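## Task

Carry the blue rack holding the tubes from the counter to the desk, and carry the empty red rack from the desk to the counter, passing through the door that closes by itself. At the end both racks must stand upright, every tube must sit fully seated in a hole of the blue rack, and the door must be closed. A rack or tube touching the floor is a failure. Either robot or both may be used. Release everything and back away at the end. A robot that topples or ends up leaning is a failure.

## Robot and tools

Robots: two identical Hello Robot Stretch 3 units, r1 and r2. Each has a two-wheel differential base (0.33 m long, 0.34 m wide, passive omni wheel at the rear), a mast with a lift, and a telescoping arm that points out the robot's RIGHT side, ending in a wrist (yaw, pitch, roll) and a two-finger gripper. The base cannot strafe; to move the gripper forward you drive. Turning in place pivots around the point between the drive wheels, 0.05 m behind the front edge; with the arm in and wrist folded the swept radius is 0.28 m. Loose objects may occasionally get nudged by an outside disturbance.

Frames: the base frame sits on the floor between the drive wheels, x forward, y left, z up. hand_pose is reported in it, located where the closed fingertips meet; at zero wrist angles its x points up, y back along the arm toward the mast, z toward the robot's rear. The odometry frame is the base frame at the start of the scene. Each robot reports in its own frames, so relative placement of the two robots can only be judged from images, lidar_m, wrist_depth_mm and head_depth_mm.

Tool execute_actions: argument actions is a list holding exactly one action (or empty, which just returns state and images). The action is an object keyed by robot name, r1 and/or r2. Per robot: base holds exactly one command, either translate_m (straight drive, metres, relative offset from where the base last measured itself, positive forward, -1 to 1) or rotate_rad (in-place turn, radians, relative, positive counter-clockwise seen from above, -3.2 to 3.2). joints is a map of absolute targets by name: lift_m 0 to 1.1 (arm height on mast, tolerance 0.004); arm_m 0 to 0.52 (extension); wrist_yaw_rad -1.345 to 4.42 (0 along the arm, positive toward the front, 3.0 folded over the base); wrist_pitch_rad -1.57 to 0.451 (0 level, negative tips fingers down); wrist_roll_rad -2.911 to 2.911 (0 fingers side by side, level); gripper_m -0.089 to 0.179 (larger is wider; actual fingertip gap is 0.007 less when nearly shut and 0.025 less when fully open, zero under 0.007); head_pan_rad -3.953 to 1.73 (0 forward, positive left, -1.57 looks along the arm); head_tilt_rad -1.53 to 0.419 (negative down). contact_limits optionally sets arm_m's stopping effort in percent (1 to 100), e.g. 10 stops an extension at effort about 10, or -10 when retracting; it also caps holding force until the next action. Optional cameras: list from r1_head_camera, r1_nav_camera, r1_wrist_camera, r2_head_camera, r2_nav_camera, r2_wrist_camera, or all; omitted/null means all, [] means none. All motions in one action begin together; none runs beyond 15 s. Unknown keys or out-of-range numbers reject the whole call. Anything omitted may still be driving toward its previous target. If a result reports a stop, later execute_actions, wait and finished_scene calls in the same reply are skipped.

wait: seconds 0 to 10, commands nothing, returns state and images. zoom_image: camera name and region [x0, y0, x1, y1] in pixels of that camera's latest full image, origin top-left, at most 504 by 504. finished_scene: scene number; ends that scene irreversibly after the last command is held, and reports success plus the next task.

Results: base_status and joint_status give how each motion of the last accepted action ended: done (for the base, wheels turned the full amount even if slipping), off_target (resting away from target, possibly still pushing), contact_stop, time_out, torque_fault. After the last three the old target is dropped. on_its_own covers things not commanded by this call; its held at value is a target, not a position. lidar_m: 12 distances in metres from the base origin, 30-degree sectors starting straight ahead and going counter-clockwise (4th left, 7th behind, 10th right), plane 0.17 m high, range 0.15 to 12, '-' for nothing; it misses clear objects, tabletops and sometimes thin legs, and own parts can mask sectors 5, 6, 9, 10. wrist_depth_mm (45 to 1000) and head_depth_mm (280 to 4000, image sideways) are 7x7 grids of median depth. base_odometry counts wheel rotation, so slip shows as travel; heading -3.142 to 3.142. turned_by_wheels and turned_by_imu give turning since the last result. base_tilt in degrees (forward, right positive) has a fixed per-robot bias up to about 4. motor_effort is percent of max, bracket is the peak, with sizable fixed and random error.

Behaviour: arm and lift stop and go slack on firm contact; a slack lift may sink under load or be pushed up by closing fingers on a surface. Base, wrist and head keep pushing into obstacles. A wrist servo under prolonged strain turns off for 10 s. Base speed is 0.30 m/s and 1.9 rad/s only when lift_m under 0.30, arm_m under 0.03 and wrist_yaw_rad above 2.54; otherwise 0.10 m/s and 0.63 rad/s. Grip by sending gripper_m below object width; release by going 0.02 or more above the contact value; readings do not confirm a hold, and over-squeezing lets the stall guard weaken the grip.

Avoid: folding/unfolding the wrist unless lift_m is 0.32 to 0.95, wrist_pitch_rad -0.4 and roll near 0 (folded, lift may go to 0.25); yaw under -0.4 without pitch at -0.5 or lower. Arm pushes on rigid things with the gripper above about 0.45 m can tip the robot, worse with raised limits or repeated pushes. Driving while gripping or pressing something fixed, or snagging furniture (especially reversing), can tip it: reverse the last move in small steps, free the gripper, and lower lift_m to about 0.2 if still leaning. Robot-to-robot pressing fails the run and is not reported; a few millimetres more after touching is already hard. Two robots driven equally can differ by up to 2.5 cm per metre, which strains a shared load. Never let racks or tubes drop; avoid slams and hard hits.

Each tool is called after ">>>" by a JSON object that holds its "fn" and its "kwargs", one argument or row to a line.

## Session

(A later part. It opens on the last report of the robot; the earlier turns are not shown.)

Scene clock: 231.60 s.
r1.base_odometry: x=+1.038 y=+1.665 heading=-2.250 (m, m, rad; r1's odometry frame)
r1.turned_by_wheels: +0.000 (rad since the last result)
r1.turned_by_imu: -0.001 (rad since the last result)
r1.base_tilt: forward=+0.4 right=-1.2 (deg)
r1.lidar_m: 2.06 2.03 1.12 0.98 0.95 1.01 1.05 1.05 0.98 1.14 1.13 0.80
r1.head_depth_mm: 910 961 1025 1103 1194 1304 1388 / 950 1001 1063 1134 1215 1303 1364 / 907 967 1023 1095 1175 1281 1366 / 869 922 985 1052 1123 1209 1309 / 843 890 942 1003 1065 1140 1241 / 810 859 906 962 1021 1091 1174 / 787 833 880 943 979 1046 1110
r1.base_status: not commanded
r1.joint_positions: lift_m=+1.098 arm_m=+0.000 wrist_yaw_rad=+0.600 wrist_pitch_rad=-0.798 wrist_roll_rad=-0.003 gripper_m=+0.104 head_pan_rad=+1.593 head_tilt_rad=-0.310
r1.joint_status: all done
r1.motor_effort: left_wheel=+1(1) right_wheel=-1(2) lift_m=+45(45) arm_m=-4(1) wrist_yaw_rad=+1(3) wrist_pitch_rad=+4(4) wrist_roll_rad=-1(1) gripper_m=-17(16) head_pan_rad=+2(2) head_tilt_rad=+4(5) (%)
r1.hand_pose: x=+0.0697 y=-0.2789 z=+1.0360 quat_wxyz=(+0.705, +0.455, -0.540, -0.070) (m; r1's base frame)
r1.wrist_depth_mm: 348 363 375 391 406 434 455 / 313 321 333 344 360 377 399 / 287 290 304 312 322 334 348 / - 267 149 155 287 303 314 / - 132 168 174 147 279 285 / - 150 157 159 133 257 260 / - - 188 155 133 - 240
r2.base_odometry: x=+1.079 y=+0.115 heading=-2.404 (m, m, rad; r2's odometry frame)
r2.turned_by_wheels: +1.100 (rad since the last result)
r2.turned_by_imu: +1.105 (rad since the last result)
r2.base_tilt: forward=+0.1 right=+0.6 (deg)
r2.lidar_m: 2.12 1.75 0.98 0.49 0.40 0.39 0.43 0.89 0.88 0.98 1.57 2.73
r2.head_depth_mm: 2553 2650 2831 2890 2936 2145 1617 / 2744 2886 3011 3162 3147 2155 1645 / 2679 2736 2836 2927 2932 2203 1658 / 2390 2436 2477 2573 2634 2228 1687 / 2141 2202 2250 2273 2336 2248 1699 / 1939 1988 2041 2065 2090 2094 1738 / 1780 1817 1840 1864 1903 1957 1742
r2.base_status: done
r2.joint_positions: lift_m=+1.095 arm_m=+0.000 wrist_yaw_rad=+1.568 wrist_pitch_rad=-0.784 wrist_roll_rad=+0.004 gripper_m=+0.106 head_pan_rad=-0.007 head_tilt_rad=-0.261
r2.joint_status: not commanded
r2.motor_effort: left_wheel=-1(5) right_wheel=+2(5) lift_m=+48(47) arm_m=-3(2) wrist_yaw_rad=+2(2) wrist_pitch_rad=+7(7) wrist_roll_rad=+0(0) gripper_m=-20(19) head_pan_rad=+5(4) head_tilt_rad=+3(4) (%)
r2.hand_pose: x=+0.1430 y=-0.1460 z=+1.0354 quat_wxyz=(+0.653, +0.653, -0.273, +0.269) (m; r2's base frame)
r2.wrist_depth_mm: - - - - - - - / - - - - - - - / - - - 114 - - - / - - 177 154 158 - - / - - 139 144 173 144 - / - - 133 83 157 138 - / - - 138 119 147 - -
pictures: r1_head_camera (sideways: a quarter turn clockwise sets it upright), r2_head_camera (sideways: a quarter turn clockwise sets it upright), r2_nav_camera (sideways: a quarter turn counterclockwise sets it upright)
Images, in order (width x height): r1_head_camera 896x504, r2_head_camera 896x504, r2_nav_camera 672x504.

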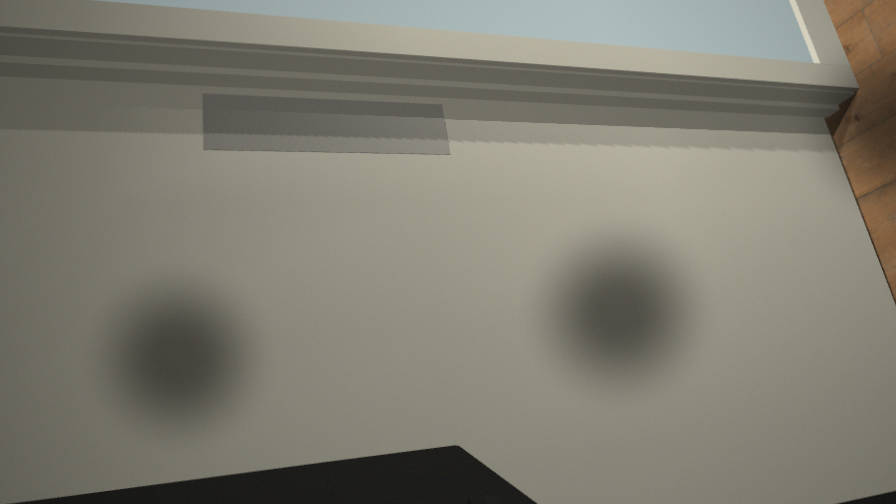

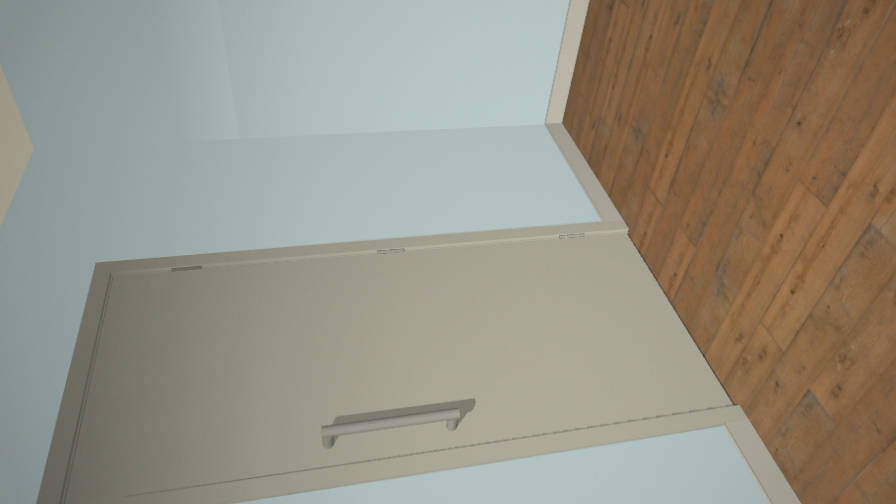

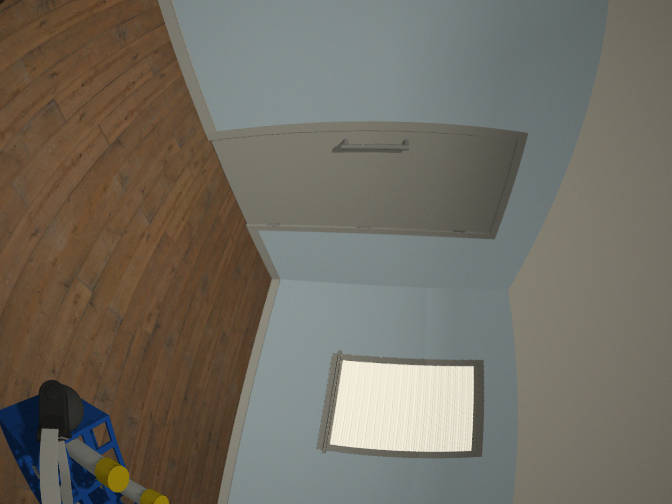

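>>> {"fn": "execute_actions", "kwargs": {
  "actions": [
    {"r1": {"base": {"rotate_rad": 1.765}, "joints": {"wrist_yaw_rad": -0.2, "head_pan_rad": 0.0, "head_tilt_rad": -0.5}}, "r2": {"base": {"rotate_rad": 0.13}}}
  ],
  "cameras": ["r1_nav_camera"]
}}

>>> {"fn": "execute_actions", "kwargs": {
  "actions": [
    {"r1": {"base": {"translate_m": 0.78}}, "r2": {"base": {"translate_m": 0.78}}}
  ],
  "cameras": ["r1_nav_camera", "r2_nav_camera"]
}}

Scene clock: 272.10 s.
r1.base_odometry: x=+1.038 y=+1.665 heading=-0.485 (m, m, rad; r1's odometry frame)
r1.turned_by_wheels: +1.765 (rad since the last result)
r1.turned_by_imu: +1.748 (rad since the last result)
r1.base_tilt: forward=+0.4 right=-1.3 (deg)
r1.lidar_m: 0.98 0.91 1.13 1.05 1.06 0.98 1.13 0.80 0.82 2.73 1.46 1.06
r1.head_depth_mm: 843 929 1025 1145 1300 1435 1258 / 829 905 1009 1117 1267 1423 1265 / 817 891 984 1097 1241 1404 1274 / 803 874 961 1077 1212 1375 1273 / 789 860 949 1045 1171 1342 1272 / 779 846 930 1026 1143 1286 1275 / 763 832 899 977 1052 1151 1258
r1.base_status: done
r1.joint_positions: lift_m=+1.098 arm_m=+0.000 wrist_yaw_rad=-0.198 wrist_pitch_rad=-0.798 wrist_roll_rad=-0.003 gripper_m=+0.104 head_pan_rad=+0.007 head_tilt_rad=-0.494
r1.joint_status: all done
r1.motor_effort: left_wheel=-1(5) right_wheel=+2(7) lift_m=+45(45) arm_m=-4(4) wrist_yaw_rad=-1(3) wrist_pitch_rad=+4(3) wrist_roll_rad=-1(1) gripper_m=-17(16) head_pan_rad=-3(35) head_tilt_rad=-2(17) (%)
r1.hand_pose: x=-0.0534 y=-0.3038 z=+1.0360 quat_wxyz=(+0.622, +0.210, -0.674, -0.338) (m; r1's base frame)
r1.wrist_depth_mm: - - - - 438 431 450 / - - - - - 373 393 / - - - - - 341 349 / - - 149 155 - 316 315 / - 131 169 175 147 883 281 / - 150 156 159 132 - 264 / - - 186 154 133 - 247
r2.base_odometry: x=+1.079 y=+0.115 heading=-2.274 (m, m, rad; r2's odometry frame)
r2.turned_by_wheels: +0.130 (rad since the last result)
r2.turned_by_imu: +0.132 (rad since the last result)
r2.base_tilt: forward=+0.1 right=+0.6 (deg)
r2.lidar_m: 1.96 1.74 0.76 0.45 0.39 0.39 0.46 0.89 0.89 1.06 1.94 2.74
r2.head_depth_mm: 2698 2855 2911 3069 3087 2130 1623 / 2521 2653 2718 2814 2813 2163 1632 / 2286 2354 2448 2486 2588 2213 1669 / 2087 2144 2205 2276 2336 2251 1685 / 1928 1974 2033 2062 2144 2122 1708 / 1789 1808 1857 1892 1957 2007 1727 / 1658 1690 1720 1753 1815 1856 1746
r2.base_status: done
r2.joint_positions: lift_m=+1.095 arm_m=+0.000 wrist_yaw_rad=+1.568 wrist_pitch_rad=-0.784 wrist_roll_rad=+0.004 gripper_m=+0.106 head_pan_rad=-0.007 head_tilt_rad=-0.260
r2.joint_status: not commanded
r2.motor_effort: left_wheel=-2(4) right_wheel=+2(4) lift_m=+48(48) arm_m=-2(3) wrist_yaw_rad=+1(2) wrist_pitch_rad=+8(7) wrist_roll_rad=+0(0) gripper_m=-20(20) head_pan_rad=+4(5) head_tilt_rad=+3(4) (%)
r2.hand_pose: x=+0.1430 y=-0.1460 z=+1.0354 quat_wxyz=(+0.653, +0.653, -0.273, +0.269) (m; r2's base frame)
r2.wrist_depth_mm: - - - - - - - / - - - - - - - / - - - 115 - - - / - - 176 154 159 - - / - - 138 145 172 144 - / - - 133 83 157 138 - / - - 137 118 148 - -
pictures: r1_nav_camera (sideways: a quarter turn counterclockwise sets it upright)
Images, in order (width x height): r1_nav_camera 672x504.

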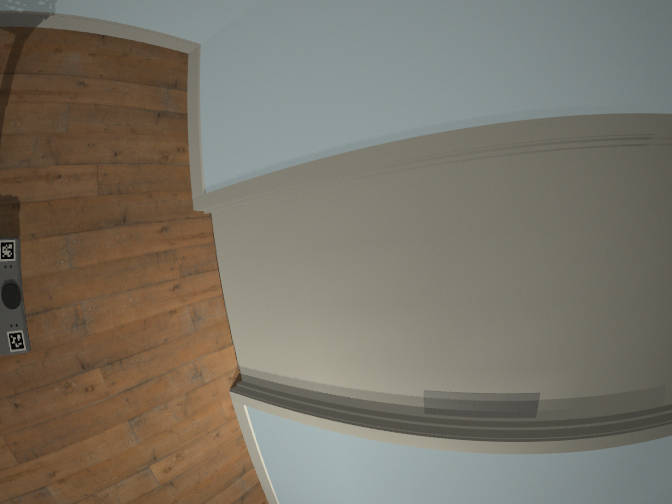

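Scene clock: 281.13 s.
r1.base_odometry: x=+1.728 y=+1.302 heading=-0.485 (m, m, rad; r1's odometry frame)
r1.turned_by_wheels: +0.000 (rad since the last result)
r1.turned_by_imu: -0.003 (rad since the last result)
r1.base_tilt: forward=+0.4 right=-1.2 (deg)
r1.lidar_m: 0.20 0.20 0.26 0.31 1.16 1.46 1.91 1.48 2.44 0.85 0.32 0.22
r1.head_depth_mm: - - - - - - 299 / - - - - - - 291 / - - - - - - 287 / - - - - - - - / - - - - - - - / - - - - - - - / - - - - - - -
r1.base_status: done
r1.joint_positions: lift_m=+1.098 arm_m=+0.000 wrist_yaw_rad=-0.198 wrist_pitch_rad=-0.798 wrist_roll_rad=-0.003 gripper_m=+0.104 head_pan_rad=+0.007 head_tilt_rad=-0.494
r1.joint_status: not commanded
r1.motor_effort: left_wheel=-1(4) right_wheel=+1(6) lift_m=+45(45) arm_m=-4(4) wrist_yaw_rad=-1(1) wrist_pitch_rad=+3(4) wrist_roll_rad=-1(1) gripper_m=-17(16) head_pan_rad=-3(3) head_tilt_rad=-3(2) (%)
r1.hand_pose: x=-0.0534 y=-0.3038 z=+1.0360 quat_wxyz=(+0.622, +0.209, -0.674, -0.338) (m; r1's base frame)
r1.wrist_depth_mm: 351 669 - - - - - / 381 633 - - - - - / 427 546 - - - - - / 458 531 149 156 - - - / 408 131 167 175 147 - - / 441 149 157 158 132 - - / 430 635 187 155 133 - -
r2.base_odometry: x=+0.574 y=-0.480 heading=-2.274 (m, m, rad; r2's odometry frame)
r2.turned_by_wheels: +0.000 (rad since the last result)
r2.turned_by_imu: +0.007 (rad since the last result)
r2.base_tilt: forward=+0.1 right=+0.6 (deg)
r2.lidar_m: 1.30 1.16 1.16 1.06 0.93 0.93 1.10 1.46 1.47 1.76 2.21 2.15
r2.head_depth_mm: 1854 1909 1989 2041 2141 2102 1624 / 1655 1710 1753 1831 1880 1934 1641 / 1496 1546 1597 1641 1683 1750 1663 / 1370 1407 1451 1490 1529 1574 1582 / 1267 1292 1327 1358 1401 1442 1476 / 1169 1199 1214 1225 1272 1316 1336 / 1086 1115 1130 1149 1185 1218 1242
r2.base_status: done
r2.joint_positions: lift_m=+1.095 arm_m=+0.000 wrist_yaw_rad=+1.568 wrist_pitch_rad=-0.784 wrist_roll_rad=+0.004 gripper_m=+0.106 head_pan_rad=-0.007 head_tilt_rad=-0.260
r2.joint_status: not commanded
r2.motor_effort: left_wheel=-2(3) right_wheel=+2(5) lift_m=+48(48) arm_m=-3(2) wrist_yaw_rad=+3(1) wrist_pitch_rad=+8(7) wrist_roll_rad=+0(0) gripper_m=-20(20) head_pan_rad=+4(5) head_tilt_rad=+3(3) (%)
r2.hand_pose: x=+0.1430 y=-0.1460 z=+1.0354 quat_wxyz=(+0.653, +0.653, -0.273, +0.269) (m; r2's base frame)
r2.wrist_depth_mm: 939 - - - - - - / - - - - - - - / - - - 115 - - - / - - 177 154 159 - - / - - 137 142 173 145 - / - - 133 83 157 138 - / - - 137 119 148 - -
pictures: r1_nav_camera (sideways: a quarter turn counterclockwise sets it upright), r2_nav_camera (sideways: a quarter turn counterclockwise sets it upright)
Images, in order (width x height): r1_nav_camera 672x504, r2_nav_camera 672x504.

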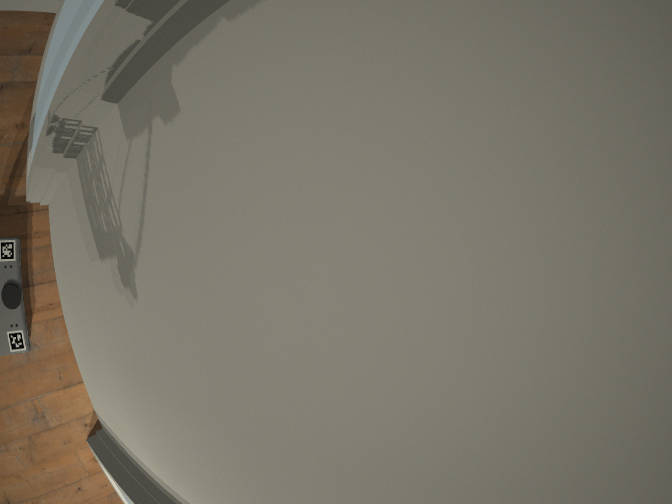

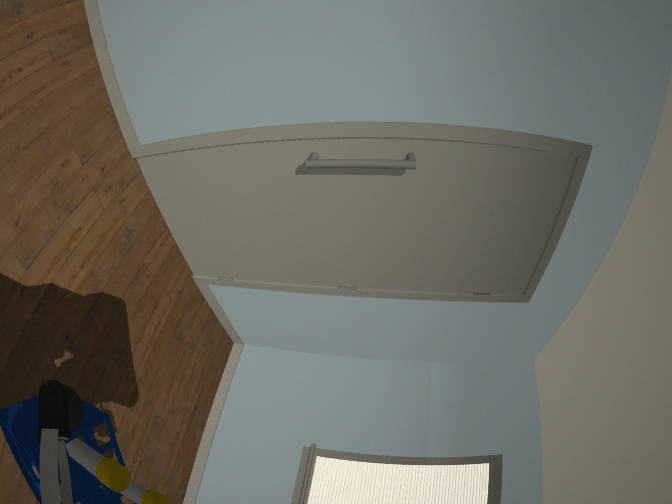

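>>> {"fn": "execute_actions", "kwargs": {
  "actions": [
    {"r1": {"base": {"translate_m": 0.55}, "joints": {"head_pan_rad": 0.5, "head_tilt_rad": -0.9}}, "r2": {"base": {"translate_m": 0.3}}}
  ],
  "cameras": ["r1_nav_camera", "r2_nav_camera"]
}}

Scene clock: 297.80 s.
r1.base_odometry: x=+2.215 y=+1.046 heading=-0.485 (m, m, rad; r1's odometry frame)
r1.turned_by_wheels: +0.000 (rad since the last result)
r1.turned_by_imu: +0.177 (rad since the last result)
r1.base_tilt: forward=+0.3 right=-1.3 (deg)
r1.lidar_m: 0.35 0.20 0.18 0.18 0.21 0.36 1.99 2.58 0.65 1.50 1.06 2.40
r1.head_depth_mm: 334 434 1778 1633 1405 1238 1100 / 296 347 459 675 1370 1239 1106 / - 298 361 484 733 1202 1100 / - - 305 376 512 798 1085 / - - - 312 393 545 879 / - - - - 320 412 580 / - - - - 293 331 431
r1.base_status: done
r1.joint_positions: lift_m=+1.098 arm_m=+0.000 wrist_yaw_rad=-0.200 wrist_pitch_rad=-0.800 wrist_roll_rad=-0.003 gripper_m=+0.104 head_pan_rad=+0.494 head_tilt_rad=-0.890
r1.joint_status: all done
r1.motor_effort: left_wheel=+2(73) right_wheel=+1(8) lift_m=+42(45) arm_m=-2(4) wrist_yaw_rad=+0(2) wrist_pitch_rad=+4(4) wrist_roll_rad=-1(1) gripper_m=-15(17) head_pan_rad=+2(27) head_tilt_rad=-4(27) (%)
r1.hand_pose: x=-0.0536 y=-0.3032 z=+1.0358 quat_wxyz=(+0.621, +0.210, -0.674, -0.339) (m; r1's base frame)
r1.wrist_depth_mm: - - - - 720 414 385 / - - - - 703 450 - / - - - - 705 546 - / - - 149 155 636 - - / - 131 168 174 148 - - / - 149 156 159 133 - - / - - 186 154 133 - -
r2.base_odometry: x=+0.380 y=-0.709 heading=-2.274 (m, m, rad; r2's odometry frame)
r2.turned_by_wheels: +0.000 (rad since the last result)
r2.turned_by_imu: +0.005 (rad since the last result)
r2.base_tilt: forward=+0.1 right=+0.5 (deg)
r2.lidar_m: 1.06 0.94 0.94 1.13 1.14 1.14 1.34 1.69 1.69 2.03 2.01 0.95
r2.head_depth_mm: 1049 1063 1115 1180 1225 1281 1333 / 1185 1250 1045 1373 1460 1543 1450 / 2438 2578 938 910 2844 2210 1671 / 2698 2917 3043 3152 2899 2243 1676 / 2977 3255 3491 3597 3268 2272 1709 / 2933 3293 3372 3385 3381 2321 1721 / 2902 3028 3091 3094 3206 2230 979
r2.base_status: done
r2.joint_positions: lift_m=+1.095 arm_m=+0.000 wrist_yaw_rad=+1.568 wrist_pitch_rad=-0.784 wrist_roll_rad=+0.004 gripper_m=+0.106 head_pan_rad=-0.007 head_tilt_rad=-0.260
r2.joint_status: not commanded
r2.motor_effort: left_wheel=-2(3) right_wheel=+2(5) lift_m=+48(47) arm_m=-3(3) wrist_yaw_rad=+2(2) wrist_pitch_rad=+7(8) wrist_roll_rad=+0(0) gripper_m=-19(20) head_pan_rad=+5(5) head_tilt_rad=+4(3) (%)
r2.hand_pose: x=+0.1430 y=-0.1460 z=+1.0354 quat_wxyz=(+0.653, +0.653, -0.273, +0.269) (m; r2's base frame)
r2.wrist_depth_mm: 763 - - - - 774 - / 838 - - - - 915 - / 901 - - 115 - - - / - - 177 153 159 - - / - - 138 142 172 145 - / - - 133 83 156 138 - / - - 138 118 148 - -
pictures: r1_nav_camera (sideways: a quarter turn counterclockwise sets it upright), r2_nav_camera (sideways: a quarter turn counterclockwise sets it upright)
Images, in order (width x height): r1_nav_camera 672x504, r2_nav_camera 672x504.

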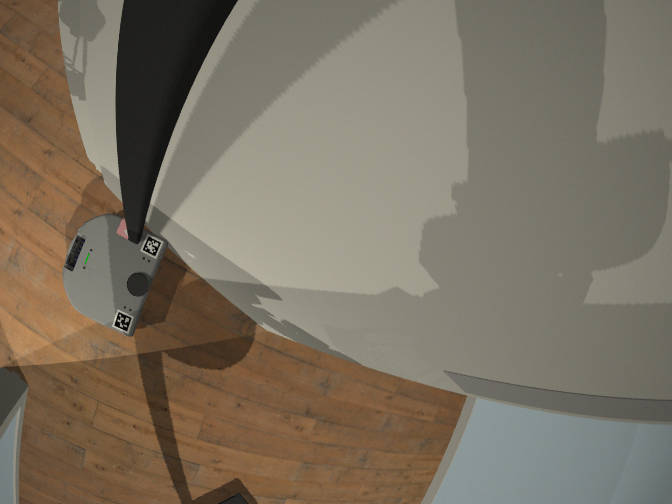

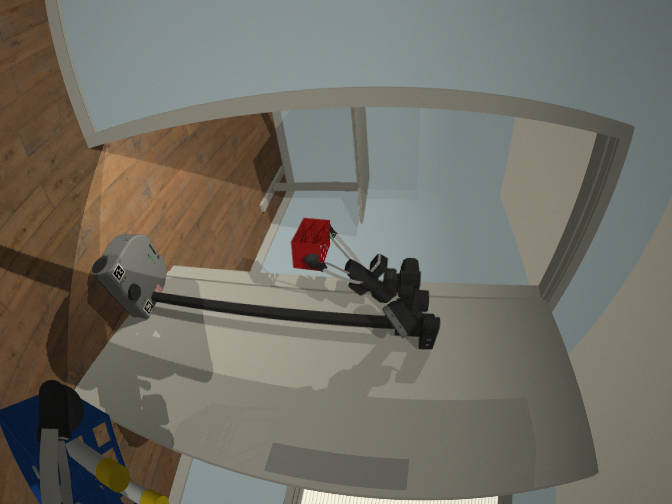

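>>> {"fn": "execute_actions", "kwargs": {
  "actions": [
    {"r1": {"base": {"translate_m": 0.72}, "joints": {"wrist_yaw_rad": 1.57, "head_pan_rad": 1.5}}}
  ],
  "cameras": ["r1_nav_camera", "r2_nav_camera"]
}}

Scene clock: 310.53 s.
r1.base_odometry: x=+2.852 y=+0.710 heading=-0.485 (m, m, rad; r1's odometry frame)
r1.turned_by_wheels: +0.000 (rad since the last result)
r1.turned_by_imu: -0.003 (rad since the last result)
r1.base_tilt: forward=+0.4 right=-1.2 (deg)
r1.lidar_m: 1.62 1.45 1.11 1.09 0.22 0.25 1.01 1.19 1.54 0.89 2.17 1.66
r1.head_depth_mm: 975 1151 1396 1580 1392 1232 1101 / 967 1140 1375 1587 1400 1234 1101 / 954 1125 1355 1581 1398 1237 1100 / 952 1110 1339 1572 1404 1231 1120 / 938 1109 1324 1550 1399 1230 1131 / 935 1101 1320 1537 1379 1259 - / 918 1087 1302 1534 1418 - 828
r1.base_status: done
r1.joint_positions: lift_m=+1.098 arm_m=+0.000 wrist_yaw_rad=+1.569 wrist_pitch_rad=-0.800 wrist_roll_rad=-0.003 gripper_m=+0.104 head_pan_rad=+1.493 head_tilt_rad=-0.890
r1.joint_status: all done
r1.motor_effort: left_wheel=+0(11) right_wheel=-1(6) lift_m=+42(42) arm_m=-3(2) wrist_yaw_rad=+2(3) wrist_pitch_rad=+4(4) wrist_roll_rad=-1(1) gripper_m=-17(17) head_pan_rad=+3(33) head_tilt_rad=-4(4) (%)
r1.hand_pose: x=+0.1398 y=-0.1458 z=+1.0358 quat_wxyz=(+0.656, +0.655, -0.265, +0.266) (m; r1's base frame)
r1.wrist_depth_mm: - - - - - - - / - - - - - - - / - - - - - - - / - - 148 155 - - - / - 131 168 174 147 - - / - 149 157 159 132 - - / - - 187 155 133 - -
r2.base_odometry: x=+0.380 y=-0.709 heading=-2.274 (m, m, rad; r2's odometry frame)
r2.turned_by_wheels: +0.000 (rad since the last result)
r2.turned_by_imu: +0.002 (rad since the last result)
r2.base_tilt: forward=+0.1 right=+0.5 (deg)
r2.lidar_m: 1.33 0.94 0.94 1.12 1.13 1.14 1.34 1.69 1.69 2.02 0.89 1.09
r2.head_depth_mm: 1100 1140 1198 1246 1304 1378 1443 / 1206 1260 1323 1391 1462 1544 1569 / 2451 2560 2723 2871 2933 2211 1665 / 2706 2895 3052 3194 3207 2223 1678 / 2975 3303 3491 3596 3267 2291 1708 / 2937 3216 3381 3435 3352 2334 1730 / 2916 3019 3103 3113 3149 2228 980
r2.base_status: not commanded
r2.joint_positions: lift_m=+1.095 arm_m=+0.000 wrist_yaw_rad=+1.568 wrist_pitch_rad=-0.784 wrist_roll_rad=+0.004 gripper_m=+0.106 head_pan_rad=-0.007 head_tilt_rad=-0.260
r2.joint_status: not commanded
r2.motor_effort: left_wheel=-2(2) right_wheel=+2(2) lift_m=+47(47) arm_m=-3(3) wrist_yaw_rad=+2(1) wrist_pitch_rad=+7(7) wrist_roll_rad=+0(0) gripper_m=-20(19) head_pan_rad=+4(5) head_tilt_rad=+2(3) (%)
r2.hand_pose: x=+0.1430 y=-0.1460 z=+1.0354 quat_wxyz=(+0.653, +0.653, -0.273, +0.269) (m; r2's base frame)
r2.wrist_depth_mm: 759 - - - - 903 800 / 842 - - - - - - / 896 - - 114 - - - / 994 - 177 153 157 - - / - - 138 145 173 145 - / - - 134 83 156 138 - / - - 138 118 147 - -
pictures: r1_nav_camera (sideways: a quarter turn counterclockwise sets it upright), r2_nav_camera (sideways: a quarter turn counterclockwise sets it upright)
Images, in order (width x height): r1_nav_camera 672x504, r2_nav_camera 672x504.

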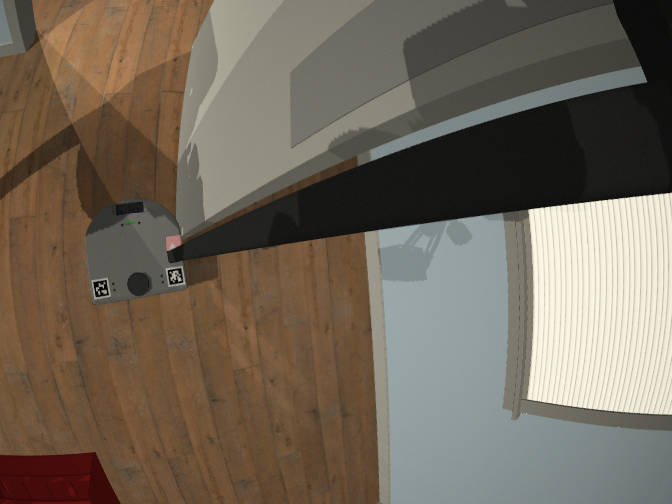

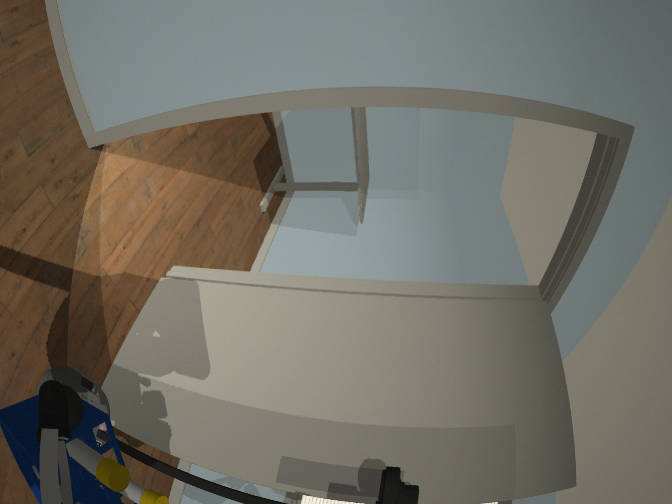

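>>> {"fn": "execute_actions", "kwargs": {
  "actions": [
    {"r2": {"base": {"translate_m": 1.0}, "joints": {"head_tilt_rad": -0.8}}}
  ],
  "cameras": ["r2_nav_camera"]
}}

Scene clock: 351.90 s.
r1.base_odometry: x=+2.852 y=+0.710 heading=-0.485 (m, m, rad; r1's odometry frame)
r1.turned_by_wheels: +0.000 (rad since the last result)
r1.turned_by_imu: -0.003 (rad since the last result)
r1.base_tilt: forward=+0.4 right=-1.2 (deg)
r1.lidar_m: 1.62 1.45 1.11 1.09 0.22 0.25 0.83 0.84 1.54 2.07 2.17 1.66
r1.head_depth_mm: 969 1145 1393 1597 1407 1232 1095 / 968 1135 1387 1576 1403 1234 1102 / 962 1135 1358 1578 1403 1228 1098 / 947 1119 1343 1575 1399 1234 1115 / 940 1104 1331 1553 1397 1229 1132 / 936 1097 1320 1538 1388 1251 - / 914 1086 1312 1545 1415 - 826
r1.base_status: not commanded
r1.joint_positions: lift_m=+1.098 arm_m=+0.000 wrist_yaw_rad=+1.569 wrist_pitch_rad=-0.800 wrist_roll_rad=-0.003 gripper_m=+0.104 head_pan_rad=+1.493 head_tilt_rad=-0.890
r1.joint_status: not commanded
r1.motor_effort: left_wheel=+0(0) right_wheel=-1(0) lift_m=+42(41) arm_m=-2(2) wrist_yaw_rad=+2(2) wrist_pitch_rad=+4(5) wrist_roll_rad=-1(1) gripper_m=-18(18) head_pan_rad=+2(2) head_tilt_rad=-4(4) (%)
r1.hand_pose: x=+0.1398 y=-0.1458 z=+1.0358 quat_wxyz=(+0.656, +0.655, -0.265, +0.266) (m; r1's base frame)
r1.wrist_depth_mm: - - - - - - - / - - - - - - - / - - - - - - - / - - 148 155 - - - / - 132 168 174 147 - - / - 150 156 159 133 - - / - - 186 155 133 - -
r2.base_odometry: x=-0.267 y=-1.471 heading=-2.274 (m, m, rad; r2's odometry frame)
r2.turned_by_wheels: +0.000 (rad since the last result)
r2.turned_by_imu: +0.010 (rad since the last result)
r2.base_tilt: forward=+0.1 right=+0.6 (deg)
r2.lidar_m: 1.62 2.33 1.85 0.42 0.42 1.84 2.16 2.43 0.78 0.49 0.45 0.45
r2.head_depth_mm: 1327 1436 597 665 775 909 1095 / 1441 1632 1853 1858 1555 1266 1144 / 1599 1828 2094 1899 1558 1329 1158 / 1766 2052 2292 1920 1585 1342 1168 / 1956 2318 2457 1954 1597 1359 1186 / 2014 2396 2430 1972 1623 1376 1193 / 1842 2335 2481 2015 1646 1387 1209
r2.base_status: done
r2.joint_positions: lift_m=+1.095 arm_m=+0.000 wrist_yaw_rad=+1.568 wrist_pitch_rad=-0.784 wrist_roll_rad=+0.004 gripper_m=+0.106 head_pan_rad=-0.007 head_tilt_rad=-0.790
r2.joint_status: all done
r2.motor_effort: left_wheel=-2(3) right_wheel=+3(5) lift_m=+48(47) arm_m=-3(4) wrist_yaw_rad=+2(2) wrist_pitch_rad=+7(7) wrist_roll_rad=+0(0) gripper_m=-20(20) head_pan_rad=+4(5) head_tilt_rad=-3(24) (%)
r2.hand_pose: x=+0.1430 y=-0.1460 z=+1.0354 quat_wxyz=(+0.653, +0.653, -0.273, +0.269) (m; r2's base frame)
r2.wrist_depth_mm: - - - - 351 280 235 / - - - - 395 306 252 / - - - 114 459 341 274 / - - 178 154 158 374 298 / - - 137 144 173 144 326 / - - 134 83 156 138 351 / - - 137 118 147 517 451
pictures: r2_nav_camera (sideways: a quarter turn counterclockwise sets it upright)
Images, in order (width x height): r2_nav_camera 672x504.

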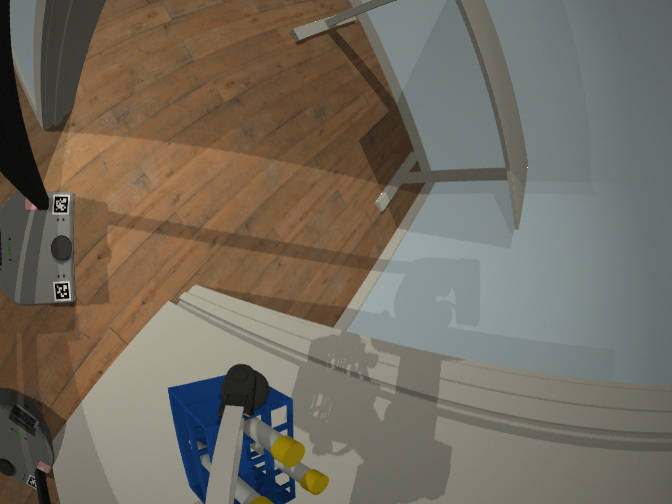

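>>> {"fn": "execute_actions", "kwargs": {
  "actions": [
    {"r2": {"base": {"rotate_rad": 0.77}}, "r1": {"base": {"translate_m": 0.17}, "joints": {"head_pan_rad": 0.0, "head_tilt_rad": -0.5}}}
  ],
  "cameras": []
}}

>>> {"fn": "execute_actions", "kwargs": {
  "actions": [
    {"r2": {"base": {"translate_m": 0.32}}, "r1": {"base": {"rotate_rad": -1.62}}}
  ],
  "cameras": ["r2_nav_camera"]
}}

Scene clock: 358.20 s.
r1.base_odometry: x=+3.002 y=+0.631 heading=-0.485 (m, m, rad; r1's odometry frame)
r1.turned_by_wheels: +0.000 (rad since the last result)
r1.turned_by_imu: -0.001 (rad since the last result)
r1.base_tilt: forward=+0.3 right=-1.3 (deg)
r1.lidar_m: 1.45 1.43 1.10 1.08 1.14 1.19 0.53 0.48 1.80 2.07 1.93 1.49
r1.head_depth_mm: 1189 1299 1424 1609 1752 1509 1269 / 1180 1293 1451 1598 1775 1507 1265 / 1187 1300 1439 1614 1774 1506 1261 / 1189 1300 1437 1595 1780 1521 1257 / 1193 1305 1447 1594 1780 1527 1258 / 1191 1294 1452 1607 1792 1523 1262 / 1195 1304 1437 1616 1786 1529 1267
r1.base_status: done
r1.joint_positions: lift_m=+1.098 arm_m=+0.000 wrist_yaw_rad=+1.569 wrist_pitch_rad=-0.800 wrist_roll_rad=-0.003 gripper_m=+0.104 head_pan_rad=+0.007 head_tilt_rad=-0.507
r1.joint_status: all done
r1.motor_effort: left_wheel=-1(4) right_wheel=+0(4) lift_m=+42(41) arm_m=-3(3) wrist_yaw_rad=+2(2) wrist_pitch_rad=+4(4) wrist_roll_rad=-1(1) gripper_m=-16(16) head_pan_rad=-3(35) head_tilt_rad=+3(26) (%)
r1.hand_pose: x=+0.1398 y=-0.1458 z=+1.0358 quat_wxyz=(+0.656, +0.655, -0.265, +0.266) (m; r1's base frame)
r1.wrist_depth_mm: - - - - - - - / - - - - - - - / - - - - - - - / - - 148 156 - - - / - 132 168 175 147 - - / - 150 156 159 132 - - / - - 187 154 133 - -
r2.base_odometry: x=-0.267 y=-1.471 heading=-1.505 (m, m, rad; r2's odometry frame)
r2.turned_by_wheels: +0.770 (rad since the last result)
r2.turned_by_imu: +0.774 (rad since the last result)
r2.base_tilt: forward=+0.1 right=+0.6 (deg)
r2.lidar_m: 1.85 2.46 0.42 0.89 1.90 2.50 0.41 0.31 0.30 0.31 0.45 2.01
r2.head_depth_mm: 1631 2270 2320 1848 1523 1314 1098 / 1703 2295 2359 1863 1545 1319 1146 / 1619 2294 2378 1890 1566 1332 1161 / 1691 2273 2337 1915 1588 1349 1168 / 1686 2318 2501 1937 1604 1356 1176 / 2049 2301 2502 1981 1617 1371 1190 / 2054 2334 2500 2012 1643 1386 1176
r2.base_status: done
r2.joint_positions: lift_m=+1.095 arm_m=+0.000 wrist_yaw_rad=+1.568 wrist_pitch_rad=-0.784 wrist_roll_rad=+0.004 gripper_m=+0.106 head_pan_rad=-0.007 head_tilt_rad=-0.790
r2.joint_status: not commanded
r2.motor_effort: left_wheel=-2(5) right_wheel=+2(5) lift_m=+48(47) arm_m=-4(3) wrist_yaw_rad=+2(2) wrist_pitch_rad=+8(7) wrist_roll_rad=+0(0) gripper_m=-20(20) head_pan_rad=+4(5) head_tilt_rad=-3(4) (%)
r2.hand_pose: x=+0.1430 y=-0.1460 z=+1.0354 quat_wxyz=(+0.653, +0.653, -0.273, +0.269) (m; r2's base frame)
r2.wrist_depth_mm: - - - - - - - / - - - - - - - / - - - 114 - - - / - - 176 153 159 - - / 668 - 138 145 173 145 427 / 572 - 133 83 157 138 353 / 886 901 138 118 148 452 373
pictures: none
No camera images: the call's "cameras" was empty. Leave "cameras" out to get every camera's image.

Scene clock: 362.70 s.
r1.base_odometry: x=+3.002 y=+0.631 heading=-2.105 (m, m, rad; r1's odometry frame)
r1.turned_by_wheels: -1.620 (rad since the last result)
r1.turned_by_imu: -1.607 (rad since the last result)
r1.base_tilt: forward=+0.4 right=-1.2 (deg)
r1.lidar_m: 2.07 2.04 1.50 1.45 1.51 1.11 1.08 1.12 1.23 1.03 1.02 1.68
r1.head_depth_mm: 2268 2479 2726 2522 1893 1520 1267 / 2285 2383 2105 2296 1896 1509 1253 / 2267 2373 2095 2318 1918 1512 1255 / 2230 2383 2068 2259 1899 1524 1261 / 2229 2334 2068 2253 1920 1518 1259 / 2217 2344 2031 2251 1905 1525 1274 / 2224 2334 2002 2236 1930 1525 1269
r1.base_status: done
r1.joint_positions: lift_m=+1.098 arm_m=+0.000 wrist_yaw_rad=+1.569 wrist_pitch_rad=-0.800 wrist_roll_rad=-0.003 gripper_m=+0.104 head_pan_rad=+0.007 head_tilt_rad=-0.507
r1.joint_status: not commanded
r1.motor_effort: left_wheel=+2(4) right_wheel=-3(6) lift_m=+42(42) arm_m=-3(2) wrist_yaw_rad=+2(2) wrist_pitch_rad=+4(4) wrist_roll_rad=-1(1) gripper_m=-16(16) head_pan_rad=-3(2) head_tilt_rad=+3(3) (%)
r1.hand_pose: x=+0.1398 y=-0.1458 z=+1.0358 quat_wxyz=(+0.656, +0.655, -0.265, +0.266) (m; r1's base frame)
r1.wrist_depth_mm: - - - - - - - / - - - - - - - / - - - - - - - / - - 148 155 - - - / - 132 168 175 147 - 891 / - 149 156 159 132 - 895 / - - 188 155 134 - 915
r2.base_odometry: x=-0.245 y=-1.791 heading=-1.505 (m, m, rad; r2's odometry frame)
r2.turned_by_wheels: +0.000 (rad since the last result)
r2.turned_by_imu: -0.005 (rad since the last result)
r2.base_tilt: forward=+0.1 right=+0.6 (deg)
r2.lidar_m: 1.53 2.12 2.47 0.35 0.37 0.33 0.27 0.27 0.30 0.49 1.44 1.86
r2.head_depth_mm: 1226 1955 2164 1839 1526 1304 1113 / 1270 1976 2181 1861 1539 1310 1147 / 1324 1952 2203 1887 1552 1334 1151 / 1376 1929 2185 1881 1589 1345 1169 / 1438 1956 2262 1934 1599 1361 1181 / 1723 1991 2241 1986 1621 1373 1190 / 1740 2000 2293 2004 1642 1385 1192
r2.base_status: done
r2.joint_positions: lift_m=+1.095 arm_m=+0.000 wrist_yaw_rad=+1.570 wrist_pitch_rad=-0.789 wrist_roll_rad=+0.003 gripper_m=+0.106 head_pan_rad=-0.006 head_tilt_rad=-0.794
r2.joint_status: not commanded
r2.motor_effort: left_wheel=-2(25) right_wheel=+1(10) lift_m=+43(48) arm_m=-1(2) wrist_yaw_rad=+0(2) wrist_pitch_rad=+10(12) wrist_roll_rad=+0(0) gripper_m=-19(20) head_pan_rad=+5(5) head_tilt_rad=-2(4) (%)
r2.hand_pose: x=+0.1421 y=-0.1455 z=+1.0348 quat_wxyz=(+0.654, +0.654, -0.271, +0.268) (m; r2's base frame)
r2.wrist_depth_mm: - - - - - - - / - - - - - - - / - - - 103 - - - / - - 175 141 174 - - / - 92 140 140 170 144 - / - 129 132 130 131 140 - / - - 125 81 155 - -
pictures: r2_nav_camera (sideways: a quarter turn counterclockwise sets it upright)
Images, in order (width x height): r2_nav_camera 672x504.

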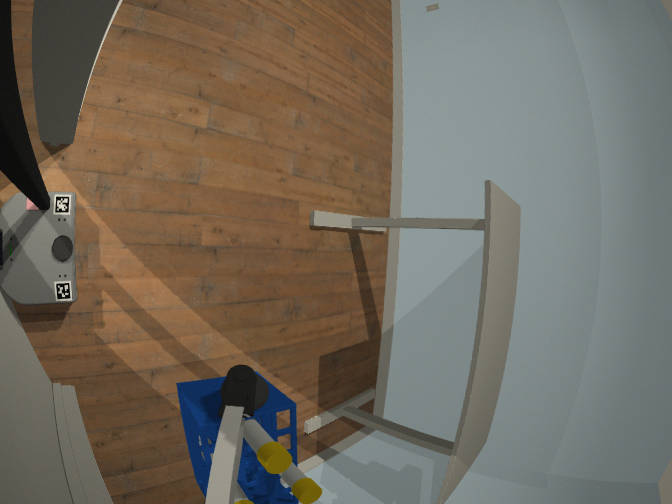

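>>> {"fn": "execute_actions", "kwargs": {
  "actions": [
    {"r2": {"base": {"translate_m": 0.8}}, "r1": {"base": {"translate_m": 0.8}}}
  ],
  "cameras": ["r2_nav_camera", "r2_wrist_camera"]
}}

Scene clock: 375.97 s.
r1.base_odometry: x=+2.595 y=-0.058 heading=-2.105 (m, m, rad; r1's odometry frame)
r1.turned_by_wheels: +0.000 (rad since the last result)
r1.turned_by_imu: -0.003 (rad since the last result)
r1.base_tilt: forward=+0.3 right=-1.3 (deg)
r1.lidar_m: 1.27 1.31 1.51 1.45 1.51 1.95 1.88 1.68 1.23 1.18 1.24 1.32
r1.head_depth_mm: 1594 1720 1331 1455 1641 1512 1270 / 1584 1700 1315 1425 1617 1503 1255 / 1576 1697 1318 1410 1603 1510 1262 / 1572 1707 1291 1394 1574 1518 1259 / 1568 1704 1277 1390 1562 1524 1262 / 1562 1696 1289 1357 1528 1531 1263 / 1547 1684 1274 1358 1524 1546 1272
r1.base_status: done
r1.joint_positions: lift_m=+1.098 arm_m=+0.000 wrist_yaw_rad=+1.569 wrist_pitch_rad=-0.800 wrist_roll_rad=-0.003 gripper_m=+0.104 head_pan_rad=+0.007 head_tilt_rad=-0.507
r1.joint_status: not commanded
r1.motor_effort: left_wheel=+2(5) right_wheel=-2(3) lift_m=+42(41) arm_m=-3(3) wrist_yaw_rad=+2(2) wrist_pitch_rad=+4(4) wrist_roll_rad=-1(1) gripper_m=-16(17) head_pan_rad=-3(3) head_tilt_rad=+3(3) (%)
r1.hand_pose: x=+0.1398 y=-0.1458 z=+1.0358 quat_wxyz=(+0.656, +0.655, -0.265, +0.266) (m; r1's base frame)
r1.wrist_depth_mm: - - - - - - - / - - - - - - - / - - - - - - - / - - 149 155 - - - / - 132 168 174 148 - - / - 150 156 159 132 - - / - - 187 154 133 - -
r2.base_odometry: x=-0.192 y=-2.589 heading=-1.505 (m, m, rad; r2's odometry frame)
r2.turned_by_wheels: +0.000 (rad since the last result)
r2.turned_by_imu: +0.008 (rad since the last result)
r2.base_tilt: forward=+0.1 right=+0.6 (deg)
r2.lidar_m: 0.73 1.28 1.81 2.37 1.10 0.87 0.89 0.94 1.22 1.40 1.30 1.24
r2.head_depth_mm: 1002 801 597 491 1525 1307 1107 / 1018 823 608 498 1542 1315 1143 / 1026 841 620 506 1561 1325 1158 / 1028 866 631 501 1470 1315 1149 / 1029 888 643 507 1571 1356 1171 / 1034 913 656 513 1615 1374 1193 / 1038 1180 674 522 1641 1387 1202
r2.base_status: done
r2.joint_positions: lift_m=+1.095 arm_m=+0.000 wrist_yaw_rad=+1.570 wrist_pitch_rad=-0.789 wrist_roll_rad=+0.003 gripper_m=+0.106 head_pan_rad=-0.006 head_tilt_rad=-0.794
r2.joint_status: not commanded
r2.motor_effort: left_wheel=-1(5) right_wheel=+1(4) lift_m=+43(43) arm_m=+0(0) wrist_yaw_rad=+0(1) wrist_pitch_rad=+9(9) wrist_roll_rad=+0(0) gripper_m=-19(18) head_pan_rad=+4(4) head_tilt_rad=-3(3) (%)
r2.hand_pose: x=+0.1421 y=-0.1455 z=+1.0348 quat_wxyz=(+0.654, +0.654, -0.271, +0.268) (m; r2's base frame)
r2.wrist_depth_mm: 425 414 411 401 394 390 384 / 384 387 373 375 378 - - / - - - 103 - - - / - - 176 142 175 - - / - 93 140 141 171 144 - / - 129 132 130 131 140 - / - - 124 81 155 - -
pictures: r2_nav_camera (sideways: a quarter turn counterclockwise sets it upright), r2_wrist_camera
Images, in order (width x height): r2_nav_camera 672x504, r2_wrist_camera 644x364.

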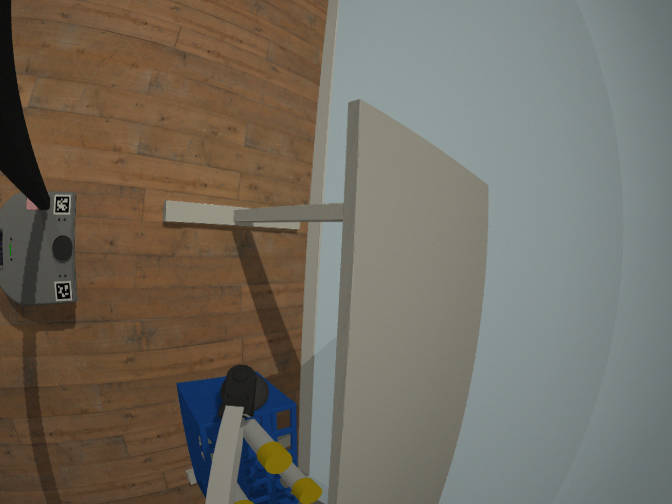

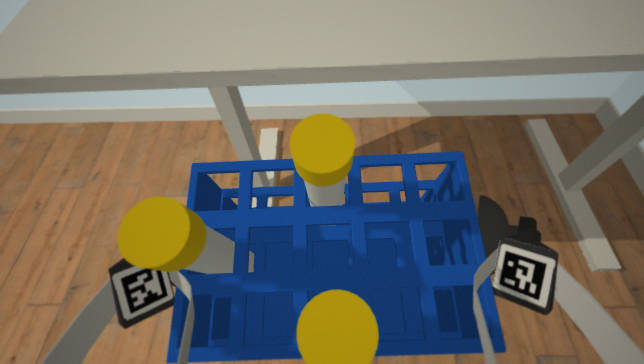

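>>> {"fn": "execute_actions", "kwargs": {
  "actions": [
    {"r2": {"base": {"rotate_rad": 1.5}, "joints": {"wrist_yaw_rad": 0.0, "head_pan_rad": -1.3, "head_tilt_rad": -0.6}}, "r1": {"base": {"translate_m": 0.33}}}
  ],
  "cameras": []
}}

>>> {"fn": "execute_actions", "kwargs": {
  "actions": [
    {"r2": {"joints": {"arm_m": 0.32}}, "r1": {"base": {"translate_m": 0.54}}}
  ],
  "cameras": ["r2_wrist_camera", "r2_head_camera"]
}}

Scene clock: 391.53 s.
r1.base_odometry: x=+2.428 y=-0.342 heading=-2.105 (m, m, rad; r1's odometry frame)
r1.turned_by_wheels: +0.000 (rad since the last result)
r1.turned_by_imu: -0.002 (rad since the last result)
r1.base_tilt: forward=+0.4 right=-1.2 (deg)
r1.lidar_m: 0.94 0.96 1.30 1.45 1.50 2.06 2.21 1.68 1.23 1.19 1.23 0.98
r1.head_depth_mm: 1307 1435 1163 1048 1188 1388 1268 / 1301 1422 1164 1041 1176 1388 1254 / 1291 1419 1167 1025 1161 1392 1261 / 1284 1407 1183 1019 1146 1333 1260 / 1285 1396 1190 1005 1143 1301 1264 / 1274 1392 1191 998 1122 1290 1266 / 1266 1389 1200 986 1112 1268 1268
r1.base_status: done
r1.joint_positions: lift_m=+1.098 arm_m=+0.000 wrist_yaw_rad=+1.569 wrist_pitch_rad=-0.800 wrist_roll_rad=-0.003 gripper_m=+0.104 head_pan_rad=+0.007 head_tilt_rad=-0.507
r1.joint_status: not commanded
r1.motor_effort: left_wheel=+1(5) right_wheel=-2(3) lift_m=+41(42) arm_m=-2(3) wrist_yaw_rad=+2(2) wrist_pitch_rad=+4(4) wrist_roll_rad=-1(1) gripper_m=-17(16) head_pan_rad=-3(4) head_tilt_rad=+3(3) (%)
r1.hand_pose: x=+0.1398 y=-0.1458 z=+1.0358 quat_wxyz=(+0.656, +0.655, -0.265, +0.266) (m; r1's base frame)
r1.wrist_depth_mm: - - 962 939 932 911 - / - - - - - - - / - - - - - - - / - - 149 155 - - - / - 131 168 175 147 - - / - 150 157 158 132 - - / - - 186 153 133 - -
r2.base_odometry: x=-0.192 y=-2.589 heading=-0.005 (m, m, rad; r2's odometry frame)
r2.turned_by_wheels: +1.500 (rad since the last result)
r2.turned_by_imu: +1.507 (rad since the last result)
r2.base_tilt: forward=+0.2 right=+0.6 (deg)
r2.lidar_m: 2.37 1.18 0.86 0.89 0.92 1.13 1.40 1.31 1.27 0.73 0.74 1.68
r2.head_depth_mm: 969 1060 893 616 493 337 1230 / 994 1097 904 632 343 364 1249 / 1013 1122 929 645 525 1385 1217 / 1045 1155 1011 656 519 1520 1263 / 1073 1187 1328 671 545 1534 1287 / 1097 1224 1375 1548 574 1570 1293 / 1131 1256 1407 1627 1851 1566 1308
r2.base_status: done
r2.joint_positions: lift_m=+1.095 arm_m=+0.000 wrist_yaw_rad=+0.002 wrist_pitch_rad=-0.789 wrist_roll_rad=+0.003 gripper_m=+0.106 head_pan_rad=-1.293 head_tilt_rad=-0.606
r2.joint_status: all done
r2.motor_effort: left_wheel=-1(6) right_wheel=+2(5) lift_m=+42(44) arm_m=+0(1) wrist_yaw_rad=-3(3) wrist_pitch_rad=+9(10) wrist_roll_rad=+0(0) gripper_m=-19(19) head_pan_rad=-5(54) head_tilt_rad=+1(13) (%)
r2.hand_pose: x=-0.0212 y=-0.3086 z=+1.0348 quat_wxyz=(+0.652, +0.272, -0.653, -0.272) (m; r2's base frame)
r2.wrist_depth_mm: 956 423 415 403 395 393 384 / 379 364 360 356 353 341 336 / 327 324 318 103 310 306 301 / 294 289 175 142 174 288 - / - 93 140 141 171 144 - / - 129 133 130 131 140 - / - - 124 81 155 - -
pictures: none
No camera images: the call's "cameras" was empty. Leave "cameras" out to get every camera's image.

Scene clock: 398.17 s.
r1.base_odometry: x=+2.153 y=-0.807 heading=-2.104 (m, m, rad; r1's odometry frame)
r1.turned_by_wheels: +0.000 (rad since the last result)
r1.turned_by_imu: -0.002 (rad since the last result)
r1.base_tilt: forward=+0.3 right=-1.2 (deg)
r1.lidar_m: 0.39 0.40 0.55 1.45 1.50 2.06 2.76 1.68 1.23 1.19 0.57 0.41
r1.head_depth_mm: 840 922 1000 762 569 497 624 / 833 911 992 765 569 498 616 / 832 907 989 766 571 499 610 / 827 901 987 776 574 487 601 / 822 894 978 775 577 486 592 / 814 894 986 781 578 486 582 / 816 885 977 784 579 489 573
r1.base_status: done
r1.joint_positions: lift_m=+1.098 arm_m=+0.000 wrist_yaw_rad=+1.569 wrist_pitch_rad=-0.800 wrist_roll_rad=-0.003 gripper_m=+0.104 head_pan_rad=+0.007 head_tilt_rad=-0.507
r1.joint_status: not commanded
r1.motor_effort: left_wheel=+2(5) right_wheel=-2(4) lift_m=+41(42) arm_m=-3(3) wrist_yaw_rad=+2(2) wrist_pitch_rad=+4(4) wrist_roll_rad=-1(1) gripper_m=-17(17) head_pan_rad=-2(4) head_tilt_rad=+3(3) (%)
r1.hand_pose: x=+0.1398 y=-0.1458 z=+1.0358 quat_wxyz=(+0.656, +0.655, -0.265, +0.266) (m; r1's base frame)
r1.wrist_depth_mm: 406 419 437 454 477 496 528 / 446 407 404 407 420 446 461 / 546 528 477 484 478 425 425 / 704 604 149 155 531 564 539 / - 131 168 174 148 724 - / - 150 156 159 132 - - / - - 186 155 133 - -
r2.base_odometry: x=-0.192 y=-2.589 heading=-0.005 (m, m, rad; r2's odometry frame)
r2.turned_by_wheels: +0.000 (rad since the last result)
r2.turned_by_imu: +0.001 (rad since the last result)
r2.base_tilt: forward=+0.1 right=+0.6 (deg)
r2.lidar_m: 2.37 1.18 0.87 0.89 0.93 1.13 1.40 1.30 1.27 0.73 0.74 1.68
r2.head_depth_mm: 968 1067 746 589 478 1459 1230 / 993 1088 917 630 487 1479 1244 / 1017 1119 930 644 509 1389 1223 / 1043 1154 1011 657 517 1513 1269 / 1072 1189 1325 669 545 1533 1281 / 1103 1221 1375 1549 575 1546 1290 / 1134 1261 1425 1621 1853 1570 1307
r2.base_status: not commanded
r2.joint_positions: lift_m=+1.095 arm_m=+0.320 wrist_yaw_rad=+0.001 wrist_pitch_rad=-0.789 wrist_roll_rad=+0.003 gripper_m=+0.106 head_pan_rad=-1.293 head_tilt_rad=-0.606
r2.joint_status: all done
r2.motor_effort: left_wheel=-1(1) right_wheel=+2(2) lift_m=+42(43) arm_m=+4(8) wrist_yaw_rad=-1(2) wrist_pitch_rad=+10(10) wrist_roll_rad=+0(0) gripper_m=-18(18) head_pan_rad=-4(4) head_tilt_rad=+2(3) (%)
r2.hand_pose: x=-0.0214 y=-0.6281 z=+1.0348 quat_wxyz=(+0.652, +0.272, -0.653, -0.272) (m; r2's base frame)
r2.wrist_depth_mm: 626 417 413 400 398 387 380 / 375 365 359 350 347 343 335 / 324 323 320 103 307 306 302 / 291 288 177 143 174 272 272 / 263 93 139 141 171 144 248 / 241 129 132 130 131 139 227 / 224 217 125 81 155 208 211
pictures: r2_head_camera (sideways: a quarter turn clockwise sets it upright), r2_wrist_camera
Images, in order (width x height): r2_head_camera 896x504, r2_wrist_camera 644x364.

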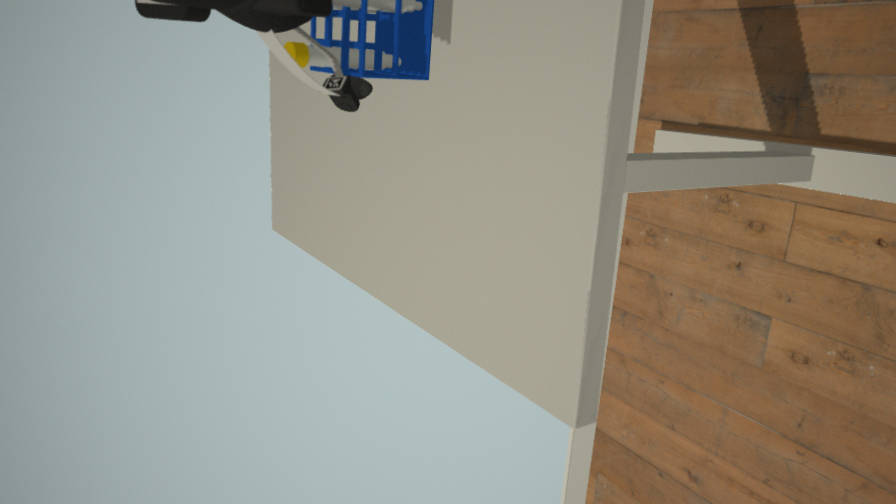

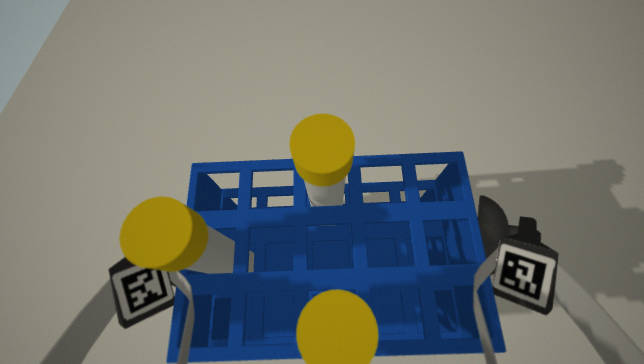

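>>> {"fn": "execute_actions", "kwargs": {
  "actions": [
    {"r2": {"joints": {"wrist_pitch_rad": -0.95, "head_pan_rad": -1.45}}, "r1": {"base": {"rotate_rad": 1.58}, "joints": {"wrist_yaw_rad": 0.0, "head_pan_rad": -1.3}}}
  ],
  "cameras": ["r2_wrist_camera", "r2_head_camera"]
}}

Scene clock: 405.70 s.
r1.base_odometry: x=+2.153 y=-0.807 heading=-0.524 (m, m, rad; r1's odometry frame)
r1.turned_by_wheels: +1.580 (rad since the last result)
r1.turned_by_imu: +1.566 (rad since the last result)
r1.base_tilt: forward=+0.4 right=-1.2 (deg)
r1.lidar_m: 1.45 1.51 2.11 2.76 1.65 1.23 1.19 0.56 0.41 0.39 0.41 0.55
r1.head_depth_mm: 799 870 933 - - - 582 / 814 891 963 763 605 335 586 / 838 914 990 765 592 353 606 / 854 935 1022 771 583 498 630 / 874 958 1046 777 574 553 662 / 900 988 1055 777 576 577 693 / 920 1014 1092 783 577 603 727
r1.base_status: done
r1.joint_positions: lift_m=+1.098 arm_m=+0.000 wrist_yaw_rad=+0.002 wrist_pitch_rad=-0.800 wrist_roll_rad=-0.003 gripper_m=+0.104 head_pan_rad=-1.293 head_tilt_rad=-0.507
r1.joint_status: all done
r1.motor_effort: left_wheel=-2(4) right_wheel=+2(6) lift_m=+41(41) arm_m=-2(3) wrist_yaw_rad=-2(3) wrist_pitch_rad=+4(4) wrist_roll_rad=-1(1) gripper_m=-16(17) head_pan_rad=-3(32) head_tilt_rad=+4(3) (%)
r1.hand_pose: x=-0.0213 y=-0.3064 z=+1.0358 quat_wxyz=(+0.652, +0.277, -0.650, -0.275) (m; r1's base frame)
r1.wrist_depth_mm: 405 418 435 458 469 490 523 / 363 376 387 404 420 438 461 / 328 340 350 361 374 387 407 / 310 303 149 155 331 351 363 / 465 131 169 174 147 324 330 / - 150 156 159 132 430 423 / - - 187 155 133 968 686
r2.base_odometry: x=-0.192 y=-2.589 heading=-0.005 (m, m, rad; r2's odometry frame)
r2.turned_by_wheels: +0.000 (rad since the last result)
r2.turned_by_imu: +0.001 (rad since the last result)
r2.base_tilt: forward=+0.1 right=+0.6 (deg)
r2.lidar_m: 2.37 1.18 0.87 0.89 0.92 1.13 1.40 1.30 1.26 0.73 0.74 1.68
r2.head_depth_mm: - 1108 873 575 478 1470 1229 / 990 - 603 580 485 1479 1240 / 1005 1105 934 598 493 1497 1249 / 1011 1116 958 656 502 1156 1229 / 1025 1133 985 670 525 1532 1280 / 1037 1146 1265 683 533 1557 1296 / 1047 1158 1291 1442 542 1572 1310
r2.base_status: not commanded
r2.joint_positions: lift_m=+1.095 arm_m=+0.320 wrist_yaw_rad=+0.001 wrist_pitch_rad=-0.958 wrist_roll_rad=+0.003 gripper_m=+0.106 head_pan_rad=-1.443 head_tilt_rad=-0.606
r2.joint_status: all done
r2.motor_effort: left_wheel=-1(1) right_wheel=+3(3) lift_m=+43(42) arm_m=+5(4) wrist_yaw_rad=-1(1) wrist_pitch_rad=+4(11) wrist_roll_rad=+0(0) gripper_m=-18(18) head_pan_rad=-4(21) head_tilt_rad=+2(2) (%)
r2.hand_pose: x=-0.0215 y=-0.5922 z=+1.0101 quat_wxyz=(+0.627, +0.326, -0.628, -0.327) (m; r2's base frame)
r2.wrist_depth_mm: 311 307 305 299 296 293 289 / 286 284 279 276 275 270 268 / 266 262 261 103 254 253 250 / 248 246 176 142 174 235 234 / 233 93 139 141 170 145 220 / 217 - 133 131 132 139 208 / 208 201 125 81 154 196 195
pictures: r2_head_camera (sideways: a quarter turn clockwise sets it upright), r2_wrist_camera
Images, in order (width x height): r2_head_camera 896x504, r2_wrist_camera 644x364.

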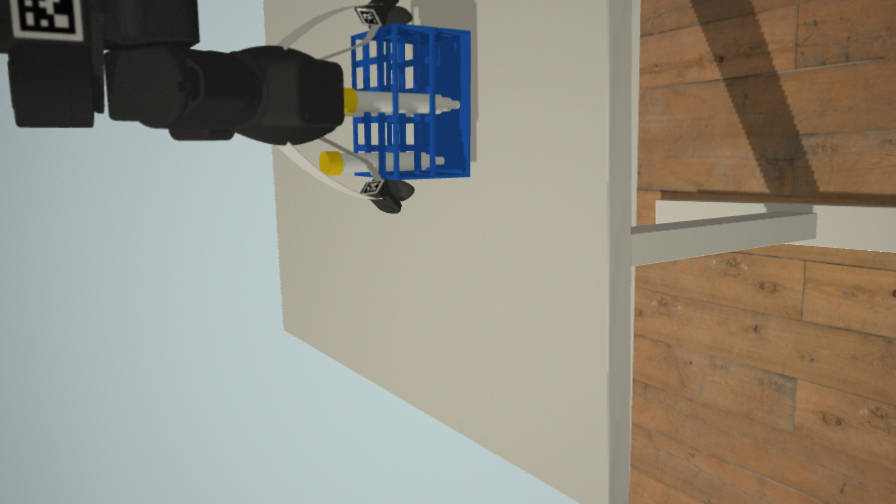

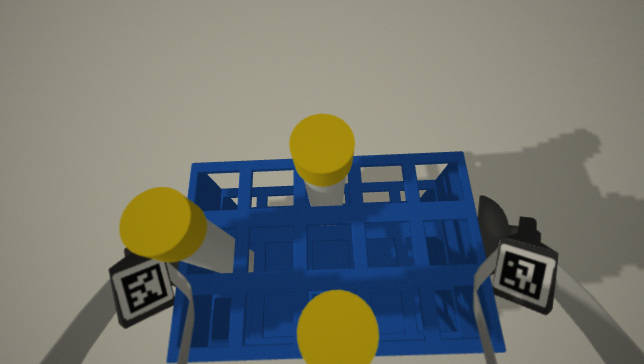

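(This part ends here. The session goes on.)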